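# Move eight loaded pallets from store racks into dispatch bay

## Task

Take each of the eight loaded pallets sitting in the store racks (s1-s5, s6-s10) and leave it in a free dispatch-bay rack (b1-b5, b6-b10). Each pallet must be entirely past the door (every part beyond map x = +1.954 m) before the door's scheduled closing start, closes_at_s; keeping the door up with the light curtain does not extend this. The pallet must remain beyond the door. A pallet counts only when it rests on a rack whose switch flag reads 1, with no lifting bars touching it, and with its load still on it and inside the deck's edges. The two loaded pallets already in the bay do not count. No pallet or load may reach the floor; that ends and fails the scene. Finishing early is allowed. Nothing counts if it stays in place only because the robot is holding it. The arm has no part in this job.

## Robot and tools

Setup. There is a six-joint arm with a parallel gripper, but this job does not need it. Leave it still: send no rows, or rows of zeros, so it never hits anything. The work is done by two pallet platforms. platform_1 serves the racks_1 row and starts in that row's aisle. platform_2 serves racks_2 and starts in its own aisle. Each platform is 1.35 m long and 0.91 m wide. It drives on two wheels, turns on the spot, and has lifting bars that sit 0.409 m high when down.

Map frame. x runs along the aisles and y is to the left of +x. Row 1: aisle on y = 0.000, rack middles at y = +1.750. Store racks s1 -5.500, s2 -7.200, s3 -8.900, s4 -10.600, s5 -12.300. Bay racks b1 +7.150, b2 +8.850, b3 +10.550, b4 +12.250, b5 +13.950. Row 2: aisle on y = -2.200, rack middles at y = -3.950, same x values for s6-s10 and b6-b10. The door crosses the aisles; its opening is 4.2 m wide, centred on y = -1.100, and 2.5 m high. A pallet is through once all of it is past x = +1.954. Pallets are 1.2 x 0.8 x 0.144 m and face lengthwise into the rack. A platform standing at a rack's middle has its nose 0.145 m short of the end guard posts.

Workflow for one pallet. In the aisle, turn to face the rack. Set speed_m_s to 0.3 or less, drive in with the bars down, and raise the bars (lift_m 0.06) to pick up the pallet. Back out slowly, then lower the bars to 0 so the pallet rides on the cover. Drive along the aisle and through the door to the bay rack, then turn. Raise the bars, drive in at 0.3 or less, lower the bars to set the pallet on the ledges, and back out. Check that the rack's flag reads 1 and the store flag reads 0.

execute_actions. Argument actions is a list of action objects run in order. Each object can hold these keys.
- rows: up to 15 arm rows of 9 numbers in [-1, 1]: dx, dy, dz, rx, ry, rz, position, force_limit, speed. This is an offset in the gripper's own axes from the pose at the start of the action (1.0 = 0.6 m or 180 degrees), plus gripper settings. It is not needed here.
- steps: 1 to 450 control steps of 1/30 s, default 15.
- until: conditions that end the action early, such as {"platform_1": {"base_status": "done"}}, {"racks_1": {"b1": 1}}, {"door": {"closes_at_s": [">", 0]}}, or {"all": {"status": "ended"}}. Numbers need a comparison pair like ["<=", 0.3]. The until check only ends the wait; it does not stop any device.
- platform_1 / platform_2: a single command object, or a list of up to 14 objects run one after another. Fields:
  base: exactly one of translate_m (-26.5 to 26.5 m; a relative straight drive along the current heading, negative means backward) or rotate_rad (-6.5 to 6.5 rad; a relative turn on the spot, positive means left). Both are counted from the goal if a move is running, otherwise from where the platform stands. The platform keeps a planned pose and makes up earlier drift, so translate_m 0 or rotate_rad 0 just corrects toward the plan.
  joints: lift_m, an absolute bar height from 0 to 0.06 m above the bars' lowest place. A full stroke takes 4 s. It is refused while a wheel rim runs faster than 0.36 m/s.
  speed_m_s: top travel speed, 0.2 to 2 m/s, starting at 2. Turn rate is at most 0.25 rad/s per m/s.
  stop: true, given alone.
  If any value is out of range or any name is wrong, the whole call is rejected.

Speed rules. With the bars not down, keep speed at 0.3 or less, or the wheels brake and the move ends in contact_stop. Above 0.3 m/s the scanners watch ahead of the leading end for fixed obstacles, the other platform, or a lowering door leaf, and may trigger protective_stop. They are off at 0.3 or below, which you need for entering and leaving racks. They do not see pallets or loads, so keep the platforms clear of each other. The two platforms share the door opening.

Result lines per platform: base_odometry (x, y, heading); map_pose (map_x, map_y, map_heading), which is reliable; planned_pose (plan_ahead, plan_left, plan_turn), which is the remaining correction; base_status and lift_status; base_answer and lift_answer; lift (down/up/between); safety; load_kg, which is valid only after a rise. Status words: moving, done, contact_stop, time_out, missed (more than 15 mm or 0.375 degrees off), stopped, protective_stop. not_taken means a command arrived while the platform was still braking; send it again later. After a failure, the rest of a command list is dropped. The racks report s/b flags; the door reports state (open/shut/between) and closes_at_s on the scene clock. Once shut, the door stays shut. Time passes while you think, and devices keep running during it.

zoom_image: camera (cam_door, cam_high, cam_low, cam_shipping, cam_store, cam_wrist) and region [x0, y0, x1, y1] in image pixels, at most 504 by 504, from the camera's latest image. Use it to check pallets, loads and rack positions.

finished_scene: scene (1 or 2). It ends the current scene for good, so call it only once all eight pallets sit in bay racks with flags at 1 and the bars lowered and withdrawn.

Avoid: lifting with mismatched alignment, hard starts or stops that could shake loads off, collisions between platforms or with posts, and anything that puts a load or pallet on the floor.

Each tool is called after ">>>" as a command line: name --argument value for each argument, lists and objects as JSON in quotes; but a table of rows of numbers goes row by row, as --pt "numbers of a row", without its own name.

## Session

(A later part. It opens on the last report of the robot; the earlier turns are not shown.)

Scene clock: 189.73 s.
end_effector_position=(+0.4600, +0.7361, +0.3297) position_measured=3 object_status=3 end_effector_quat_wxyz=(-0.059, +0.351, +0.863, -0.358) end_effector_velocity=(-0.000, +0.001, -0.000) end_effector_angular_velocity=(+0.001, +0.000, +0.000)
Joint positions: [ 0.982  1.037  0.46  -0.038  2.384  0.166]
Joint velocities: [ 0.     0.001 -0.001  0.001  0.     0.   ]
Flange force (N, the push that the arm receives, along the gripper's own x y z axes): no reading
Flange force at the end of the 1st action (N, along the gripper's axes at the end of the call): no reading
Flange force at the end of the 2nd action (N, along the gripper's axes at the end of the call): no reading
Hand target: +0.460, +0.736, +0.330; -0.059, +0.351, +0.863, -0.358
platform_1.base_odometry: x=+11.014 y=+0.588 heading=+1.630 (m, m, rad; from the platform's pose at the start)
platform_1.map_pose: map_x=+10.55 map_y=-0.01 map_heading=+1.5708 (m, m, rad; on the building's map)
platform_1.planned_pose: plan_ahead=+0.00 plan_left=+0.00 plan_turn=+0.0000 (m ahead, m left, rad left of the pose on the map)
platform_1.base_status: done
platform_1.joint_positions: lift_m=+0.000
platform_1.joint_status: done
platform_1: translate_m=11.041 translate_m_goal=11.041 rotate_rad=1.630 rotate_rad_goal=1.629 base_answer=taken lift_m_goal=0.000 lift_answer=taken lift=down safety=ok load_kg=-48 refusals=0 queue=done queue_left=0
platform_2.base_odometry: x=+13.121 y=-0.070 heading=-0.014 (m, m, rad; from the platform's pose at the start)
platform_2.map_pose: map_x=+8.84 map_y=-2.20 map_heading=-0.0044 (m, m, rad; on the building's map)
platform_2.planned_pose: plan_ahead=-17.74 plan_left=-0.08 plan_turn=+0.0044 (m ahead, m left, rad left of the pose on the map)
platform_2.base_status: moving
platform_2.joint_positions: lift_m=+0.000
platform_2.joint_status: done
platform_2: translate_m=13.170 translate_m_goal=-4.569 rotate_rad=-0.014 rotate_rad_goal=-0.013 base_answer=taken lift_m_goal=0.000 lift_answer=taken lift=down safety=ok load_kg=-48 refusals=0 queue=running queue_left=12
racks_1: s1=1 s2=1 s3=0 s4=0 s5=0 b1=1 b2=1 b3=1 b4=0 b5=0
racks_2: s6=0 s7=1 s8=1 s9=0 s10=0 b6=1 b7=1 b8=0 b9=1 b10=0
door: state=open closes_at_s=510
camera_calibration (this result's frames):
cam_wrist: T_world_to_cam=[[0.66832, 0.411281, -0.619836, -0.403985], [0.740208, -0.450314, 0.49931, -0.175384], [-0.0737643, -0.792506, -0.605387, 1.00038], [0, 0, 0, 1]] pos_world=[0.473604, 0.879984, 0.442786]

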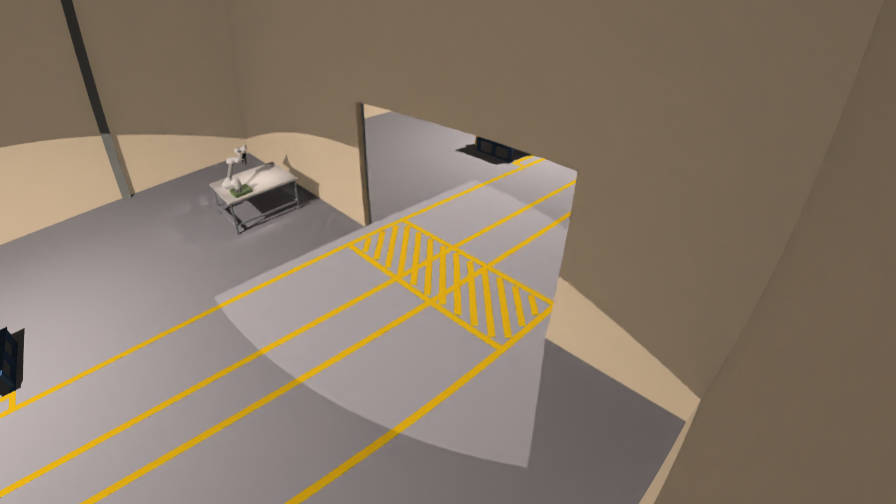

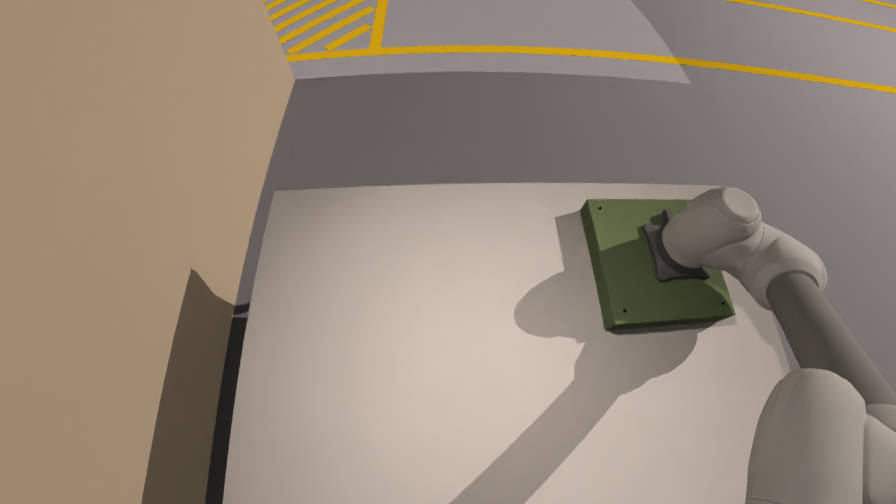

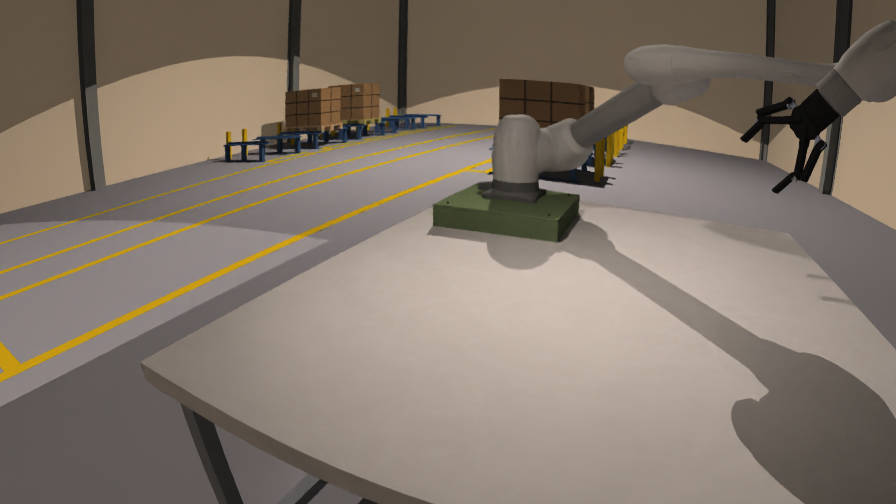

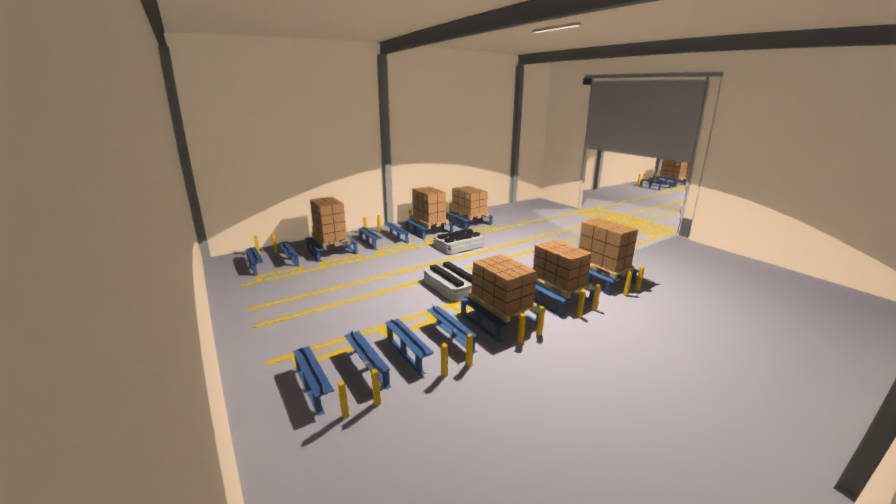

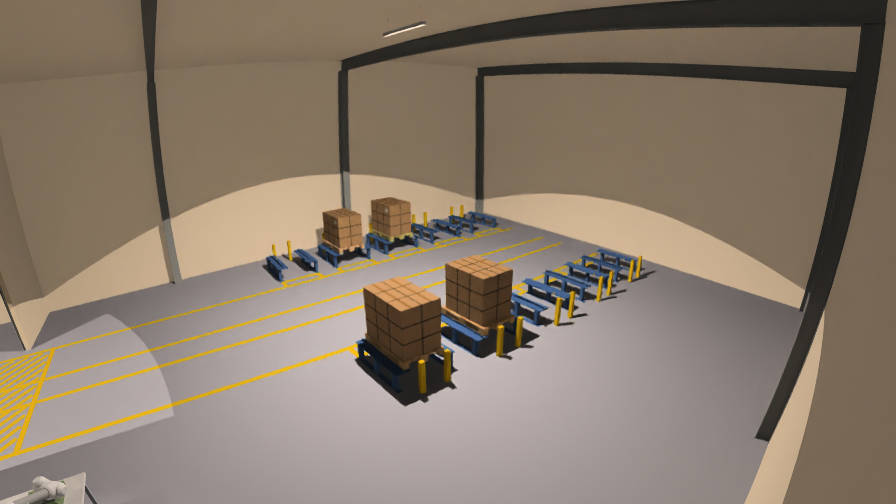

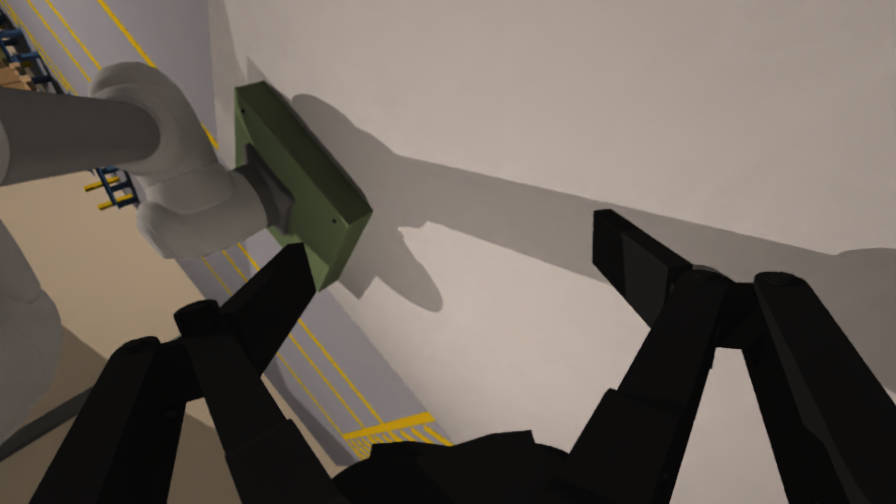

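>>> execute_actions --actions '[{"platform_1":[{"base":{"rotate_rad":-1.5708},"speed_m_s":2},{"base":{"translate_m":-17.75}},{"base":{"rotate_rad":1.5708}},{"base":{"translate_m":1.75},"speed_m_s":0.3},{"joints":{"lift_m":0.06}},{"base":{"translate_m":-1.75}},{"joints":{"lift_m":0}},{"base":{"rotate_rad":-1.5708},"speed_m_s":2},{"base":{"translate_m":19.45}},{"base":{"rotate_rad":1.5708}},{"joints":{"lift_m":0.06}},{"base":{"translate_m":1.75},"speed_m_s":0.3},{"joints":{"lift_m":0}},{"base":{"translate_m":-1.75}}],"steps":450},{"steps":450},{"steps":450}]'

>>> execute_actions --actions '[{"steps":450,"until":{"platform_2":{"queue":["!=","running"]}}},{"steps":450,"until":{"platform_2":{"queue":["!=","running"]}}},{"steps":450,"until":{"platform_2":{"queue":["!=","running"]}}},{"platform_2":[{"base":{"rotate_rad":1.5708},"speed_m_s":2},{"base":{"translate_m":-17.75}},{"base":{"rotate_rad":-1.5708}},{"base":{"translate_m":1.75},"speed_m_s":0.3},{"joints":{"lift_m":0.06}},{"base":{"translate_m":-1.75}},{"joints":{"lift_m":0}},{"base":{"rotate_rad":1.5708},"speed_m_s":2},{"base":{"translate_m":21.15}},{"base":{"rotate_rad":-1.5708}},{"joints":{"lift_m":0.06}},{"base":{"translate_m":1.75},"speed_m_s":0.3},{"joints":{"lift_m":0}},{"base":{"translate_m":-0.05}}],"steps":300,"until":{"platform_1":{"queue":["!=","running"]}}}]'

Scene clock: 242.77 s.
end_effector_position=(+0.4600, +0.7361, +0.3297) position_measured=3 object_status=3 end_effector_quat_wxyz=(-0.059, +0.351, +0.863, -0.358) end_effector_velocity=(-0.000, +0.000, +0.000) end_effector_angular_velocity=(+0.001, -0.001, -0.001)
Joint positions: [ 0.982  1.037  0.46  -0.038  2.384  0.166]
Joint velocities: [ 0.     0.    -0.001 -0.     0.     0.001]
Flange force (N, the push that the arm receives, along the gripper's own x y z axes): no reading
Flange force at the end of the 1st action (N, along the gripper's axes at the end of the call): no reading
Flange force at the end of the 2nd action (N, along the gripper's axes at the end of the call): no reading
Hand target: +0.460, +0.736, +0.330; -0.059, +0.351, +0.863, -0.358
platform_1.base_odometry: x=-6.713 y=-0.466 heading=+1.145 (m, m, rad; from the platform's pose at the start)
platform_1.map_pose: map_x=-7.20 map_y=-0.01 map_heading=+1.0734 (m, m, rad; on the building's map)
platform_1.planned_pose: plan_ahead=+0.00 plan_left=+0.00 plan_turn=-1.0734 (m ahead, m left, rad left of the pose on the map)
platform_1.base_status: moving
platform_1.joint_positions: lift_m=+0.000
platform_1.joint_status: done
platform_1: translate_m=-6.730 translate_m_goal=-6.729 rotate_rad=1.129 rotate_rad_goal=0.057 base_answer=taken lift_m_goal=0.000 lift_answer=taken lift=down safety=ok load_kg=-48 refusals=0 queue=running queue_left=6
platform_2.base_odometry: x=+9.268 y=-0.033 heading=-0.009 (m, m, rad; from the platform's pose at the start)
platform_2.map_pose: map_x=+5.03 map_y=-2.22 map_heading=+0.0175 (m, m, rad; on the building's map)
platform_2.planned_pose: plan_ahead=+5.52 plan_left=-0.08 plan_turn=-0.0175 (m ahead, m left, rad left of the pose on the map)
platform_2.base_status: moving
platform_2.joint_positions: lift_m=+0.000
platform_2.joint_status: done
platform_2: translate_m=9.392 translate_m_goal=14.891 rotate_rad=-0.006 rotate_rad_goal=-0.003 base_answer=taken lift_m_goal=0.000 lift_answer=taken lift=down safety=ok load_kg=-48 refusals=0 queue=running queue_left=5
racks_1: s1=1 s2=0 s3=0 s4=0 s5=0 b1=1 b2=1 b3=1 b4=0 b5=0
racks_2: s6=0 s7=1 s8=0 s9=0 s10=0 b6=1 b7=1 b8=0 b9=1 b10=0
door: state=open closes_at_s=510
camera_calibration (this result's frames):
cam_wrist: T_world_to_cam=[[0.66832, 0.411281, -0.619836, -0.403985], [0.740208, -0.450314, 0.49931, -0.175384], [-0.0737642, -0.792506, -0.605387, 1.00038], [0, 0, 0, 1]] pos_world=[0.473604, 0.879984, 0.442786]

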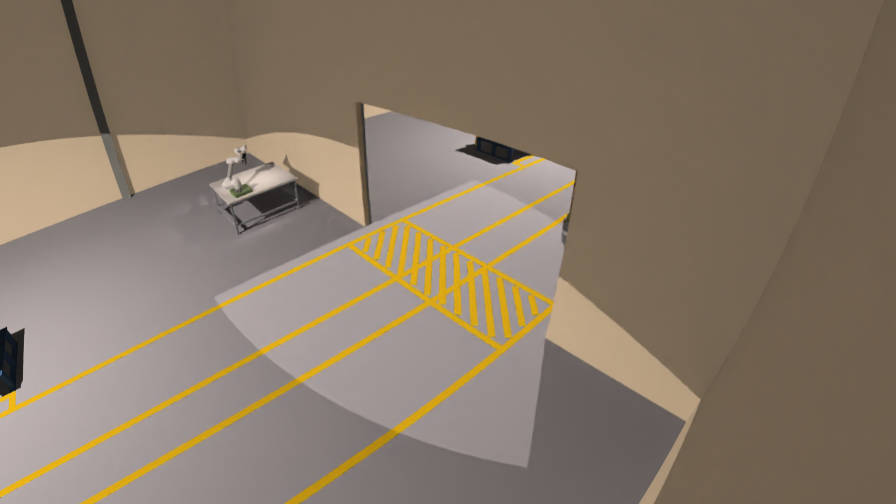

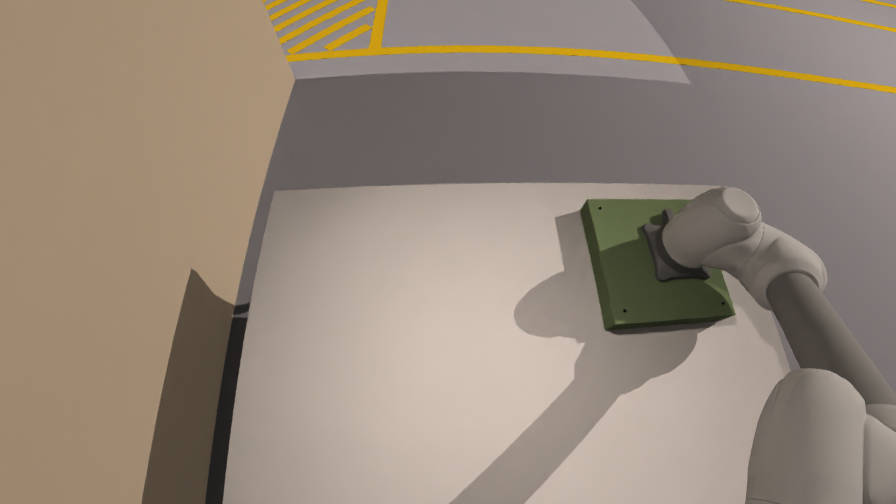

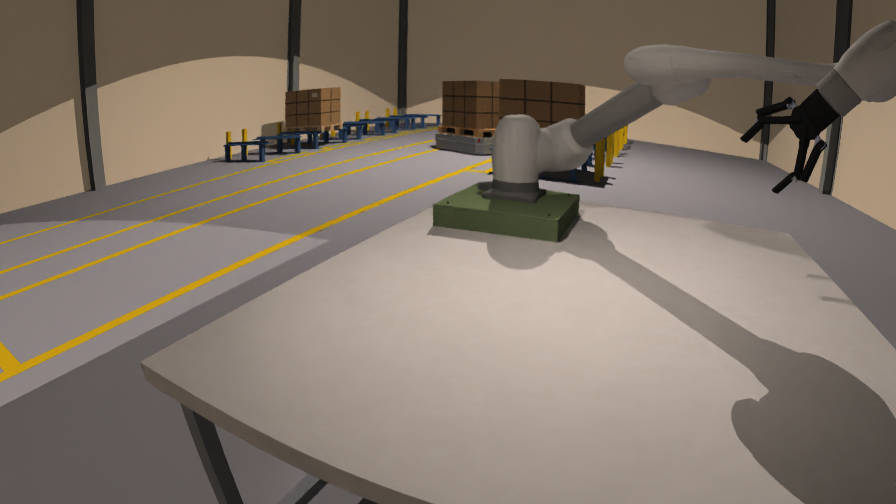

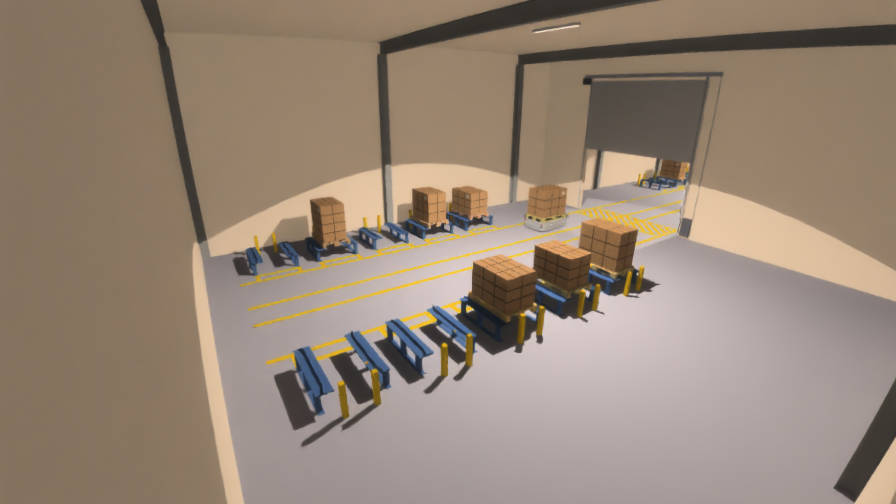

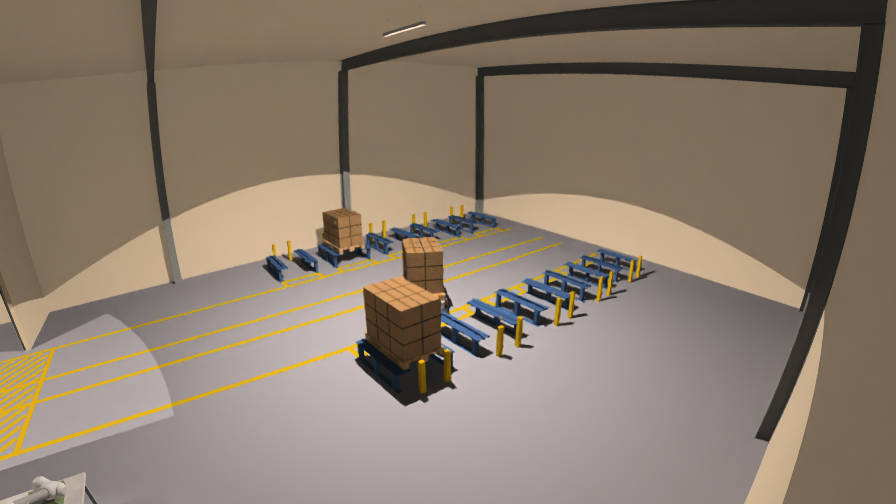

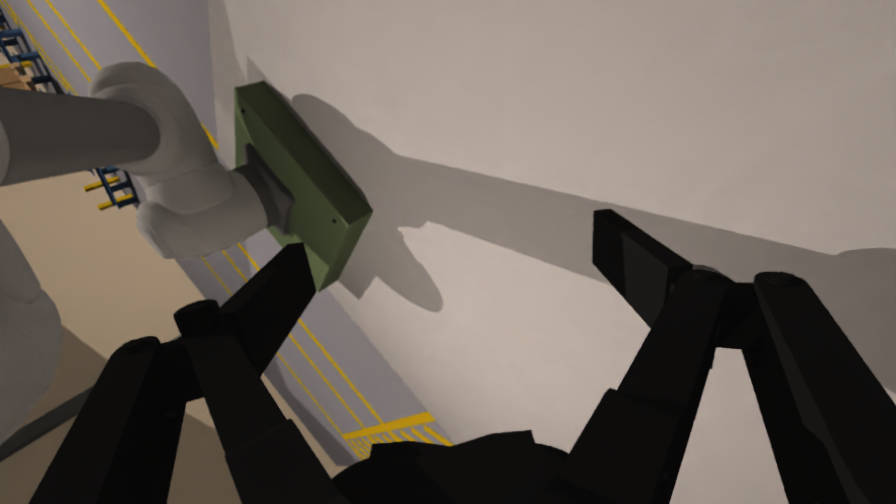

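Scene clock: 284.47 s.
end_effector_position=(+0.4600, +0.7361, +0.3297) position_measured=3 object_status=3 end_effector_quat_wxyz=(-0.059, +0.351, +0.863, -0.358) end_effector_velocity=(+0.000, -0.000, -0.000) end_effector_angular_velocity=(-0.000, +0.001, +0.000)
Joint positions: [ 0.982  1.037  0.46  -0.038  2.384  0.166]
Joint velocities: [-0.     0.     0.    -0.     0.    -0.001]
Flange force (N, the push that the arm receives, along the gripper's own x y z axes): no reading
Flange force at the end of the 1st action (N, along the gripper's axes at the end of the call): no reading
Flange force at the end of the 2nd action (N, along the gripper's axes at the end of the call): no reading
Flange force at the end of the 3rd action (N, along the gripper's axes at the end of the call): no reading
Hand target: +0.460, +0.736, +0.330; -0.059, +0.351, +0.863, -0.358
platform_1.base_odometry: x=+12.710 y=+1.193 heading=+1.635 (m, m, rad; from the platform's pose at the start)
platform_1.map_pose: map_x=+12.25 map_y=+0.49 map_heading=+1.5708 (m, m, rad; on the building's map)
platform_1.planned_pose: plan_ahead=-0.50 plan_left=+0.00 plan_turn=+0.0000 (m ahead, m left, rad left of the pose on the map)
platform_1.base_status: moving
platform_1.joint_positions: lift_m=+0.000
platform_1.joint_status: done
platform_1: translate_m=13.268 translate_m_goal=12.771 rotate_rad=1.635 rotate_rad_goal=1.634 base_answer=taken lift_m_goal=0.000 lift_answer=taken lift=down safety=ok load_kg=-48 refusals=0 queue=running queue_left=0
platform_2.base_odometry: x=+7.773 y=+0.039 heading=-0.027 (m, m, rad; from the platform's pose at the start)
platform_2.map_pose: map_x=+3.39 map_y=-2.19 map_heading=+0.0087 (m, m, rad; on the building's map)
platform_2.planned_pose: plan_ahead=-10.59 plan_left=+0.08 plan_turn=-0.0087 (m ahead, m left, rad left of the pose on the map)
platform_2.base_status: moving
platform_2.joint_positions: lift_m=+0.000
platform_2.joint_status: done
platform_2: translate_m=7.780 translate_m_goal=-2.809 rotate_rad=-0.028 rotate_rad_goal=-0.030 base_answer=taken lift_m_goal=0.000 lift_answer=taken lift=down safety=ok load_kg=-48 refusals=0 queue=running queue_left=12
racks_1: s1=1 s2=0 s3=0 s4=0 s5=0 b1=1 b2=1 b3=1 b4=1 b5=0
racks_2: s6=0 s7=1 s8=0 s9=0 s10=0 b6=1 b7=1 b8=1 b9=1 b10=0
door: state=open closes_at_s=510
camera_calibration (this result's frames):
cam_wrist: T_world_to_cam=[[0.66832, 0.411281, -0.619836, -0.403985], [0.740208, -0.450314, 0.49931, -0.175384], [-0.0737643, -0.792506, -0.605387, 1.00038], [0, 0, 0, 1]] pos_world=[0.473604, 0.879984, 0.442787]

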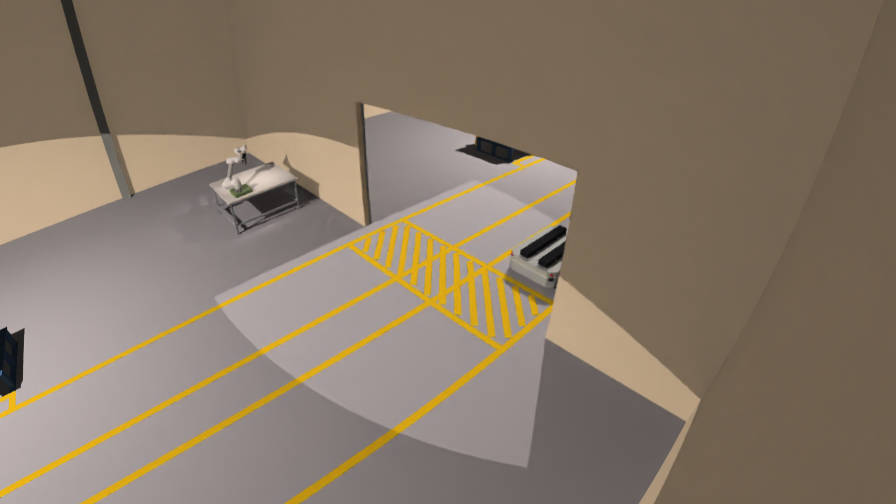

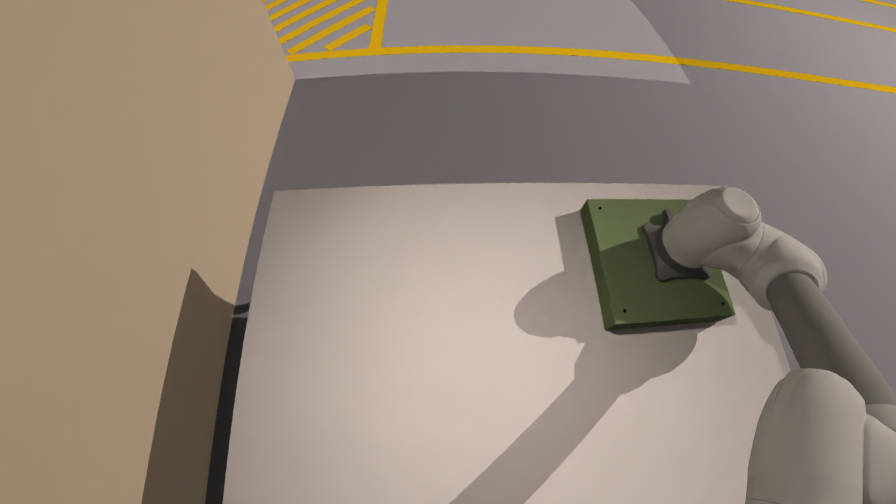

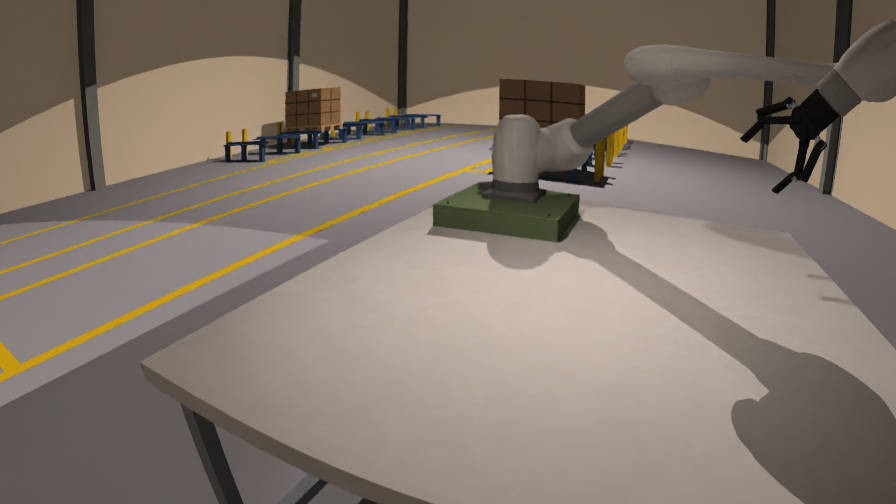

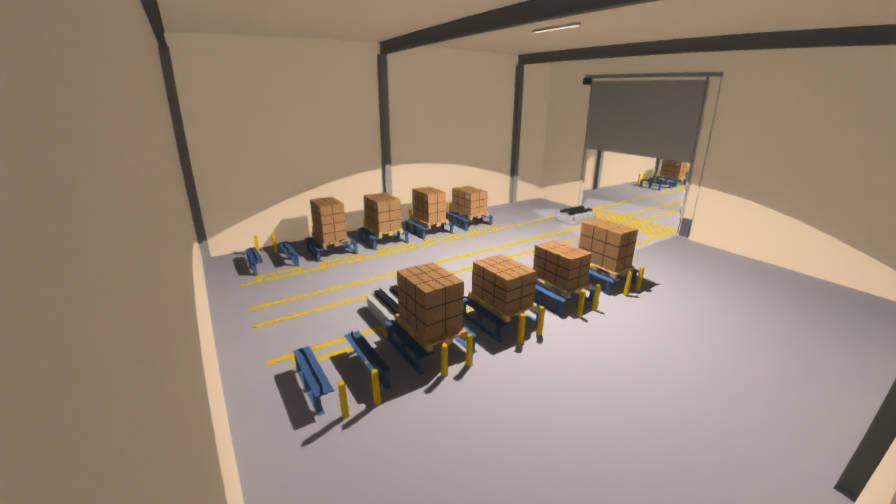

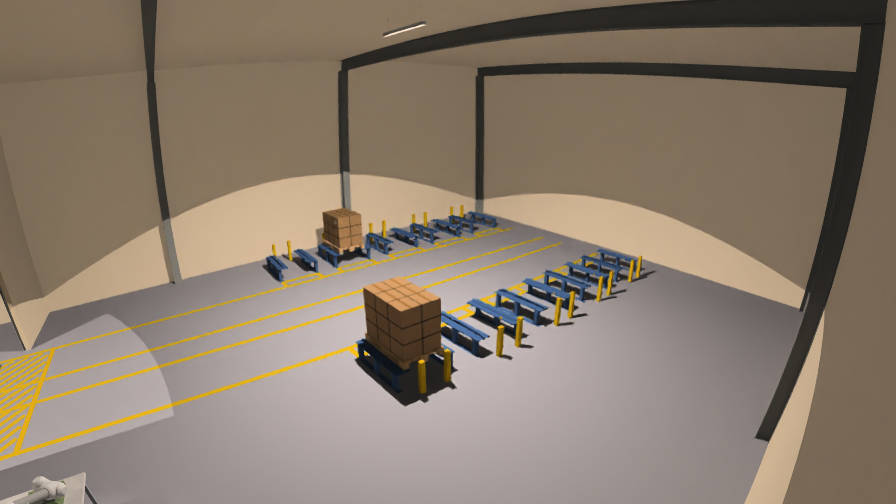

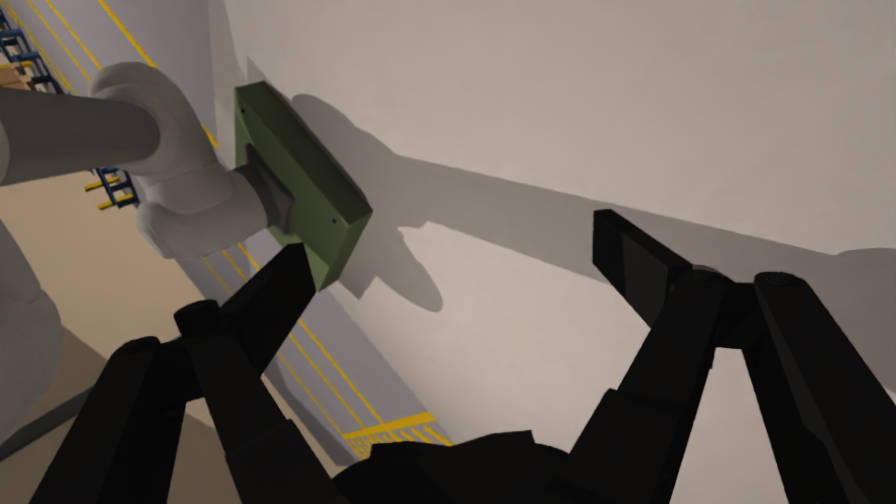

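>>> execute_actions --actions '[{"steps":60,"until":{"platform_1":{"queue":["!=","running"]}}},{"platform_1":[{"base":{"rotate_rad":-1.5708},"speed_m_s":2},{"base":{"translate_m":-17.75}},{"base":{"rotate_rad":1.5708}},{"base":{"translate_m":1.75},"speed_m_s":0.3},{"joints":{"lift_m":0.06}},{"base":{"translate_m":-1.75}},{"joints":{"lift_m":0}},{"base":{"rotate_rad":-1.5708},"speed_m_s":2},{"base":{"translate_m":19.45}},{"base":{"rotate_rad":1.5708}},{"joints":{"lift_m":0.06}},{"base":{"translate_m":1.75},"speed_m_s":0.3},{"joints":{"lift_m":0}}],"steps":450},{"steps":450},{"steps":450}]'

>>> execute_actions --actions '[{"steps":450,"until":{"all":{"status":"ended"}}},{"steps":450,"until":{"all":{"status":"ended"}}},{"steps":450,"until":{"all":{"status":"ended"}}}]'

Scene clock: 333.63 s.
end_effector_position=(+0.4600, +0.7361, +0.3297) position_measured=3 object_status=3 end_effector_quat_wxyz=(-0.059, +0.351, +0.863, -0.358) end_effector_velocity=(-0.000, +0.000, +0.001) end_effector_angular_velocity=(+0.000, -0.001, +0.000)
Joint positions: [ 0.982  1.037  0.46  -0.038  2.384  0.166]
Joint velocities: [ 0.001 -0.001 -0.    -0.     0.     0.001]
Flange force (N, the push that the arm receives, along the gripper's own x y z axes): no reading
Flange force at the end of the 1st action (N, along the gripper's axes at the end of the call): no reading
Flange force at the end of the 2nd action (N, along the gripper's axes at the end of the call): no reading
Flange force at the end of the 3rd action (N, along the gripper's axes at the end of the call): no reading
Hand target: +0.460, +0.736, +0.330; -0.059, +0.351, +0.863, -0.358
platform_1.base_odometry: x=-4.983 y=-0.442 heading=+1.313 (m, m, rad; from the platform's pose at the start)
platform_1.map_pose: map_x=-5.51 map_y=-0.01 map_heading=+1.2392 (m, m, rad; on the building's map)
platform_1.planned_pose: plan_ahead=+0.00 plan_left=-0.01 plan_turn=-1.2392 (m ahead, m left, rad left of the pose on the map)
platform_1.base_status: moving
platform_1.joint_positions: lift_m=+0.000
platform_1.joint_status: done
platform_1: translate_m=-5.020 translate_m_goal=-5.020 rotate_rad=1.296 rotate_rad_goal=0.060 base_answer=taken lift_m_goal=0.000 lift_answer=taken lift=down safety=ok load_kg=-48 refusals=0 queue=running queue_left=5
platform_2.base_odometry: x=+14.745 y=-0.038 heading=-0.018 (m, m, rad; from the platform's pose at the start)
platform_2.map_pose: map_x=+10.45 map_y=-2.20 map_heading=-0.0044 (m, m, rad; on the building's map)
platform_2.planned_pose: plan_ahead=+3.50 plan_left=+0.02 plan_turn=+0.0044 (m ahead, m left, rad left of the pose on the map)
platform_2.base_status: moving
platform_2.joint_positions: lift_m=+0.000
platform_2.joint_status: done
platform_2: translate_m=14.862 translate_m_goal=18.331 rotate_rad=-0.018 rotate_rad_goal=-0.020 base_answer=taken lift_m_goal=0.000 lift_answer=taken lift=down safety=ok load_kg=-48 refusals=0 queue=running queue_left=5
racks_1: s1=0 s2=0 s3=0 s4=0 s5=0 b1=1 b2=1 b3=1 b4=1 b5=0
racks_2: s6=0 s7=0 s8=0 s9=0 s10=0 b6=1 b7=1 b8=1 b9=1 b10=0
door: state=open closes_at_s=510
camera_calibration (this result's frames):
cam_wrist: T_world_to_cam=[[0.66832, 0.411281, -0.619836, -0.403985], [0.740208, -0.450314, 0.499309, -0.175384], [-0.0737644, -0.792506, -0.605387, 1.00038], [0, 0, 0, 1]] pos_world=[0.473604, 0.879984, 0.442787]

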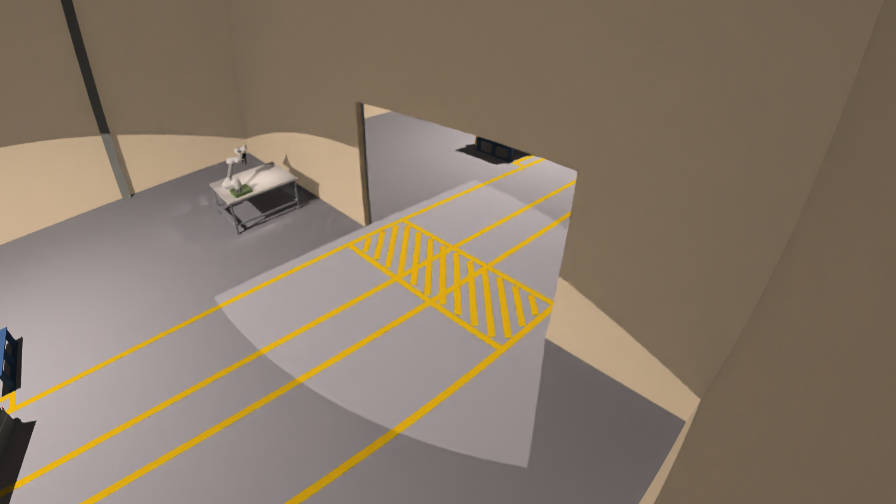

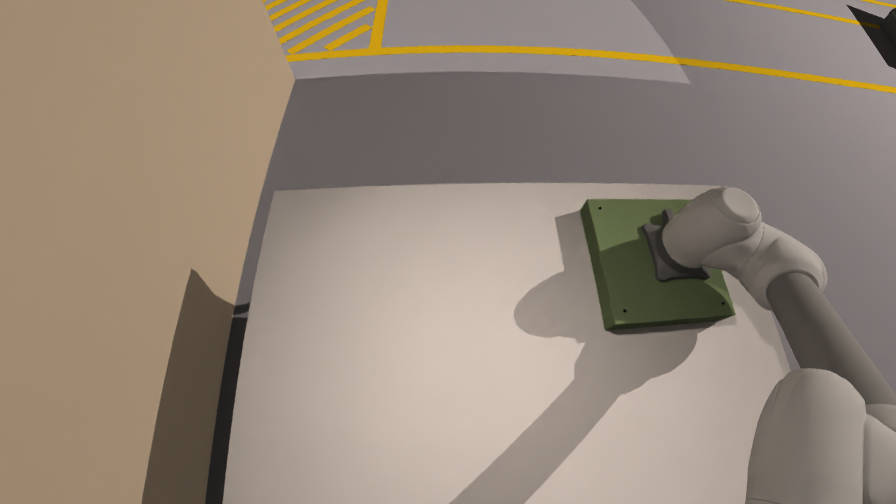

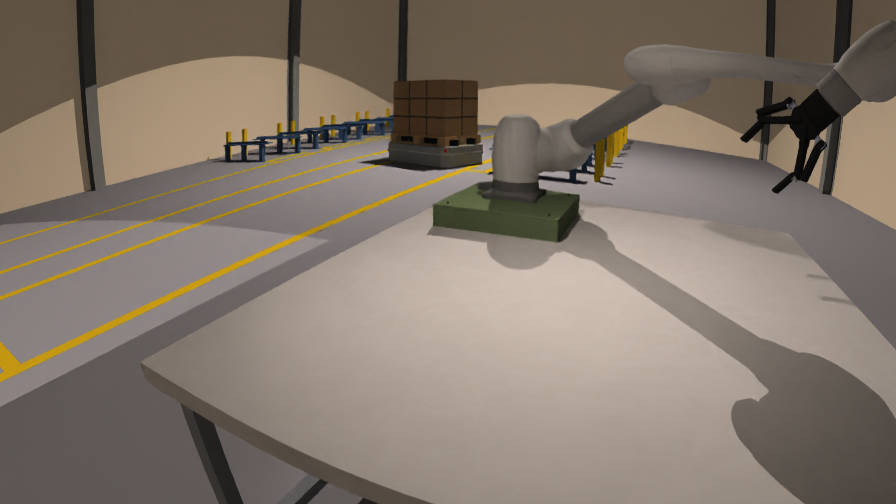

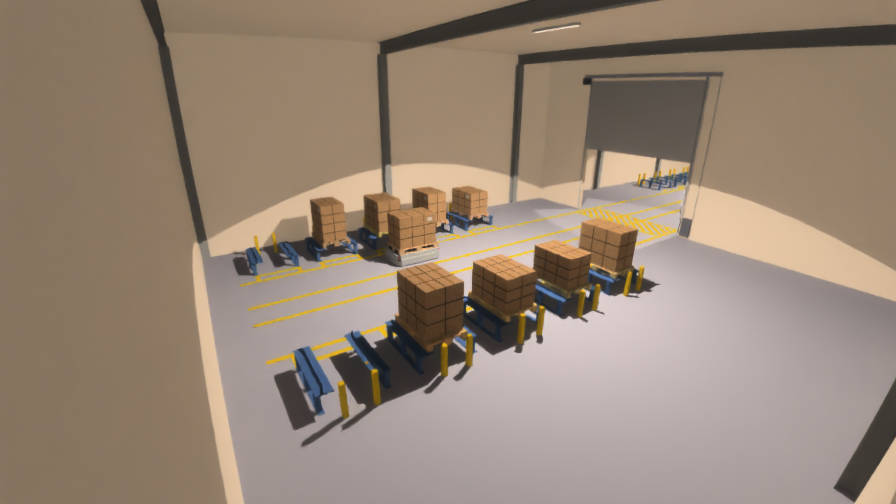

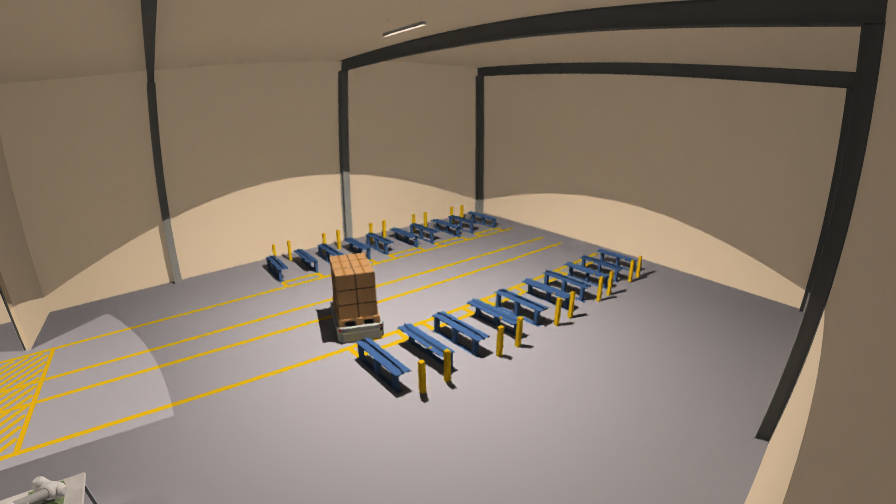

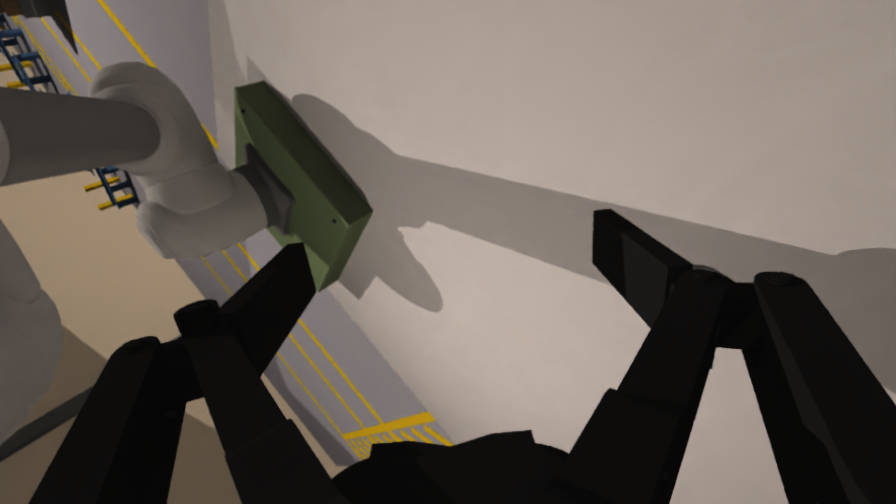

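Scene clock: 371.37 s.
end_effector_position=(+0.4600, +0.7361, +0.3297) position_measured=3 object_status=3 end_effector_quat_wxyz=(-0.059, +0.351, +0.863, -0.358) end_effector_velocity=(+0.000, +0.000, -0.001) end_effector_angular_velocity=(+0.000, +0.001, +0.001)
Joint positions: [ 0.982  1.037  0.46  -0.038  2.384  0.166]
Joint velocities: [ 0.     0.001 -0.     0.     0.    -0.001]
Flange force (N, the push that the arm receives, along the gripper's own x y z axes): no reading
Flange force at the end of the 1st action (N, along the gripper's axes at the end of the call): no reading
Flange force at the end of the 2nd action (N, along the gripper's axes at the end of the call): no reading
Hand target: +0.460, +0.736, +0.330; -0.059, +0.351, +0.863, -0.358
platform_1.base_odometry: x=+14.350 y=+2.507 heading=+1.639 (m, m, rad; from the platform's pose at the start)
platform_1.map_pose: map_x=+13.95 map_y=+1.74 map_heading=+1.5708 (m, m, rad; on the building's map)
platform_1.planned_pose: plan_ahead=+0.00 plan_left=+0.00 plan_turn=+0.0000 (m ahead, m left, rad left of the pose on the map)
platform_1.base_status: done
platform_1.joint_positions: lift_m=+0.000
platform_1.joint_status: done
platform_1: translate_m=16.221 translate_m_goal=16.221 rotate_rad=1.639 rotate_rad_goal=1.638 base_answer=taken lift_m_goal=0.000 lift_answer=taken lift=down safety=ok load_kg=-48 refusals=0 queue=done queue_left=0
platform_2.base_odometry: x=+18.269 y=-1.803 heading=-1.590 (m, m, rad; from the platform's pose at the start)
platform_2.map_pose: map_x=+13.95 map_y=-3.90 map_heading=-1.5708 (m, m, rad; on the building's map)
platform_2.planned_pose: plan_ahead=+0.00 plan_left=+0.00 plan_turn=+0.0000 (m ahead, m left, rad left of the pose on the map)
platform_2.base_status: done
platform_2.joint_positions: lift_m=+0.000
platform_2.joint_status: done
platform_2: translate_m=20.081 translate_m_goal=20.081 rotate_rad=-1.590 rotate_rad_goal=-1.588 base_answer=taken lift_m_goal=0.000 lift_answer=taken lift=down safety=ok load_kg=-48 refusals=0 queue=done queue_left=0
racks_1: s1=0 s2=0 s3=0 s4=0 s5=0 b1=1 b2=1 b3=1 b4=1 b5=1
racks_2: s6=0 s7=0 s8=0 s9=0 s10=0 b6=1 b7=1 b8=1 b9=1 b10=1
door: state=open closes_at_s=510
camera_calibration (this result's frames):
cam_wrist: T_world_to_cam=[[0.66832, 0.411281, -0.619836, -0.403984], [0.740208, -0.450314, 0.499309, -0.175384], [-0.0737645, -0.792506, -0.605387, 1.00038], [0, 0, 0, 1]] pos_world=[0.473604, 0.879984, 0.442786]

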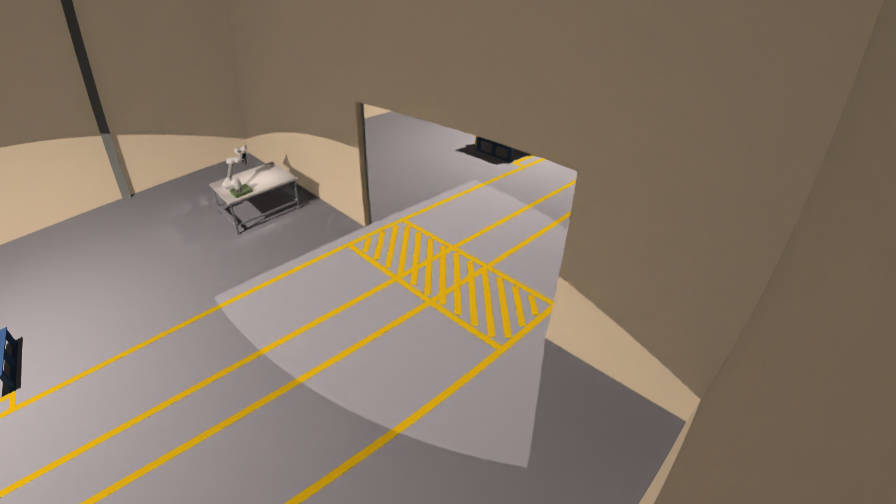

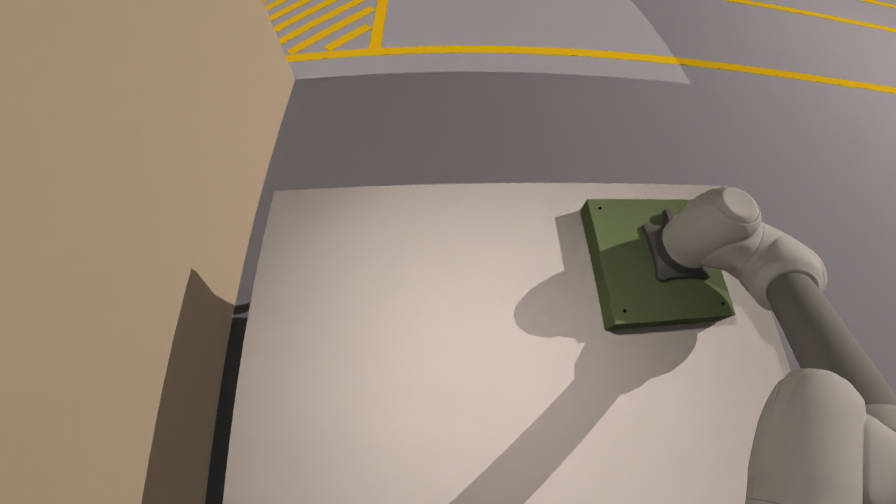

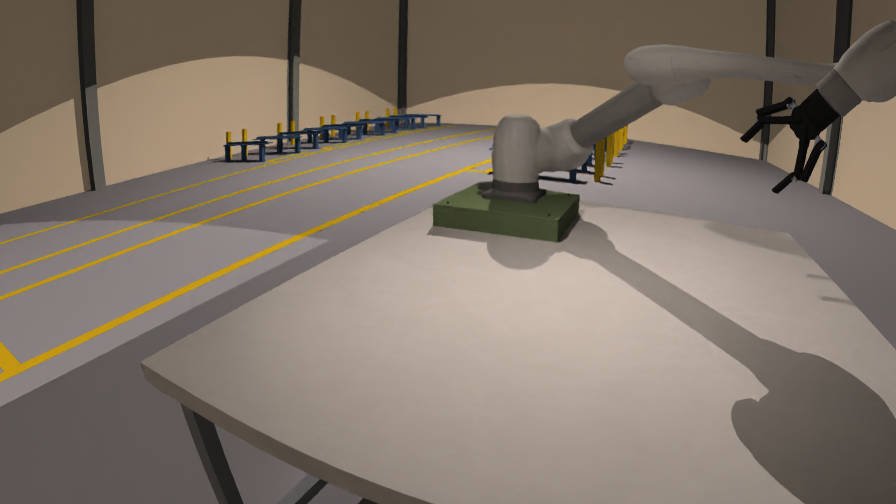

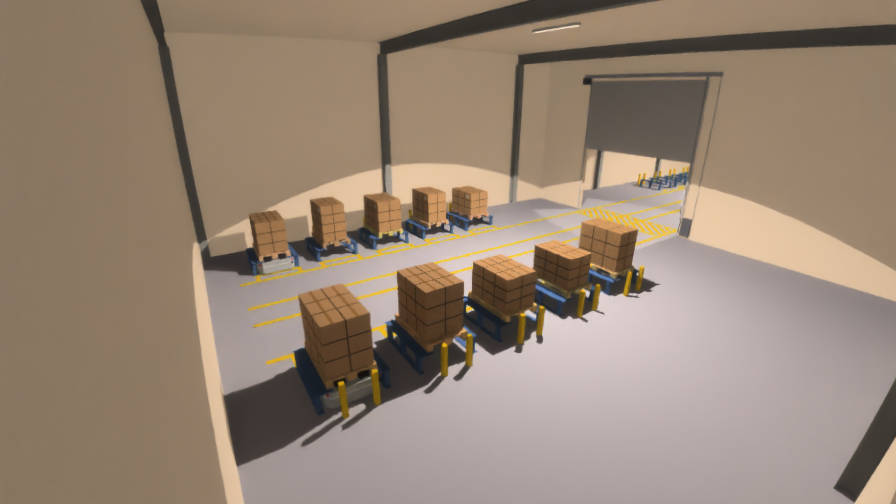

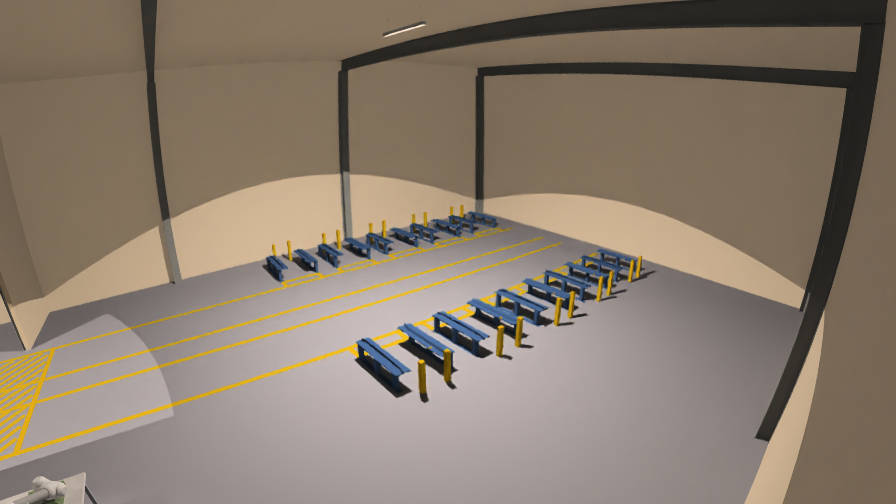

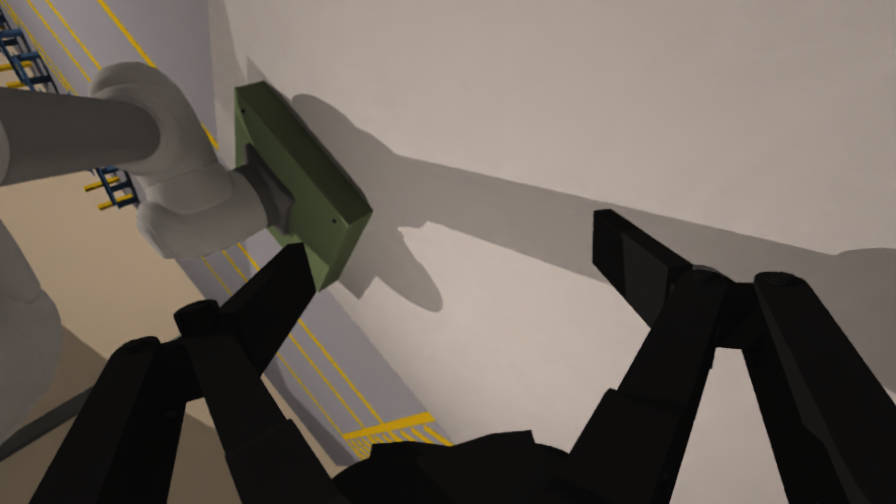

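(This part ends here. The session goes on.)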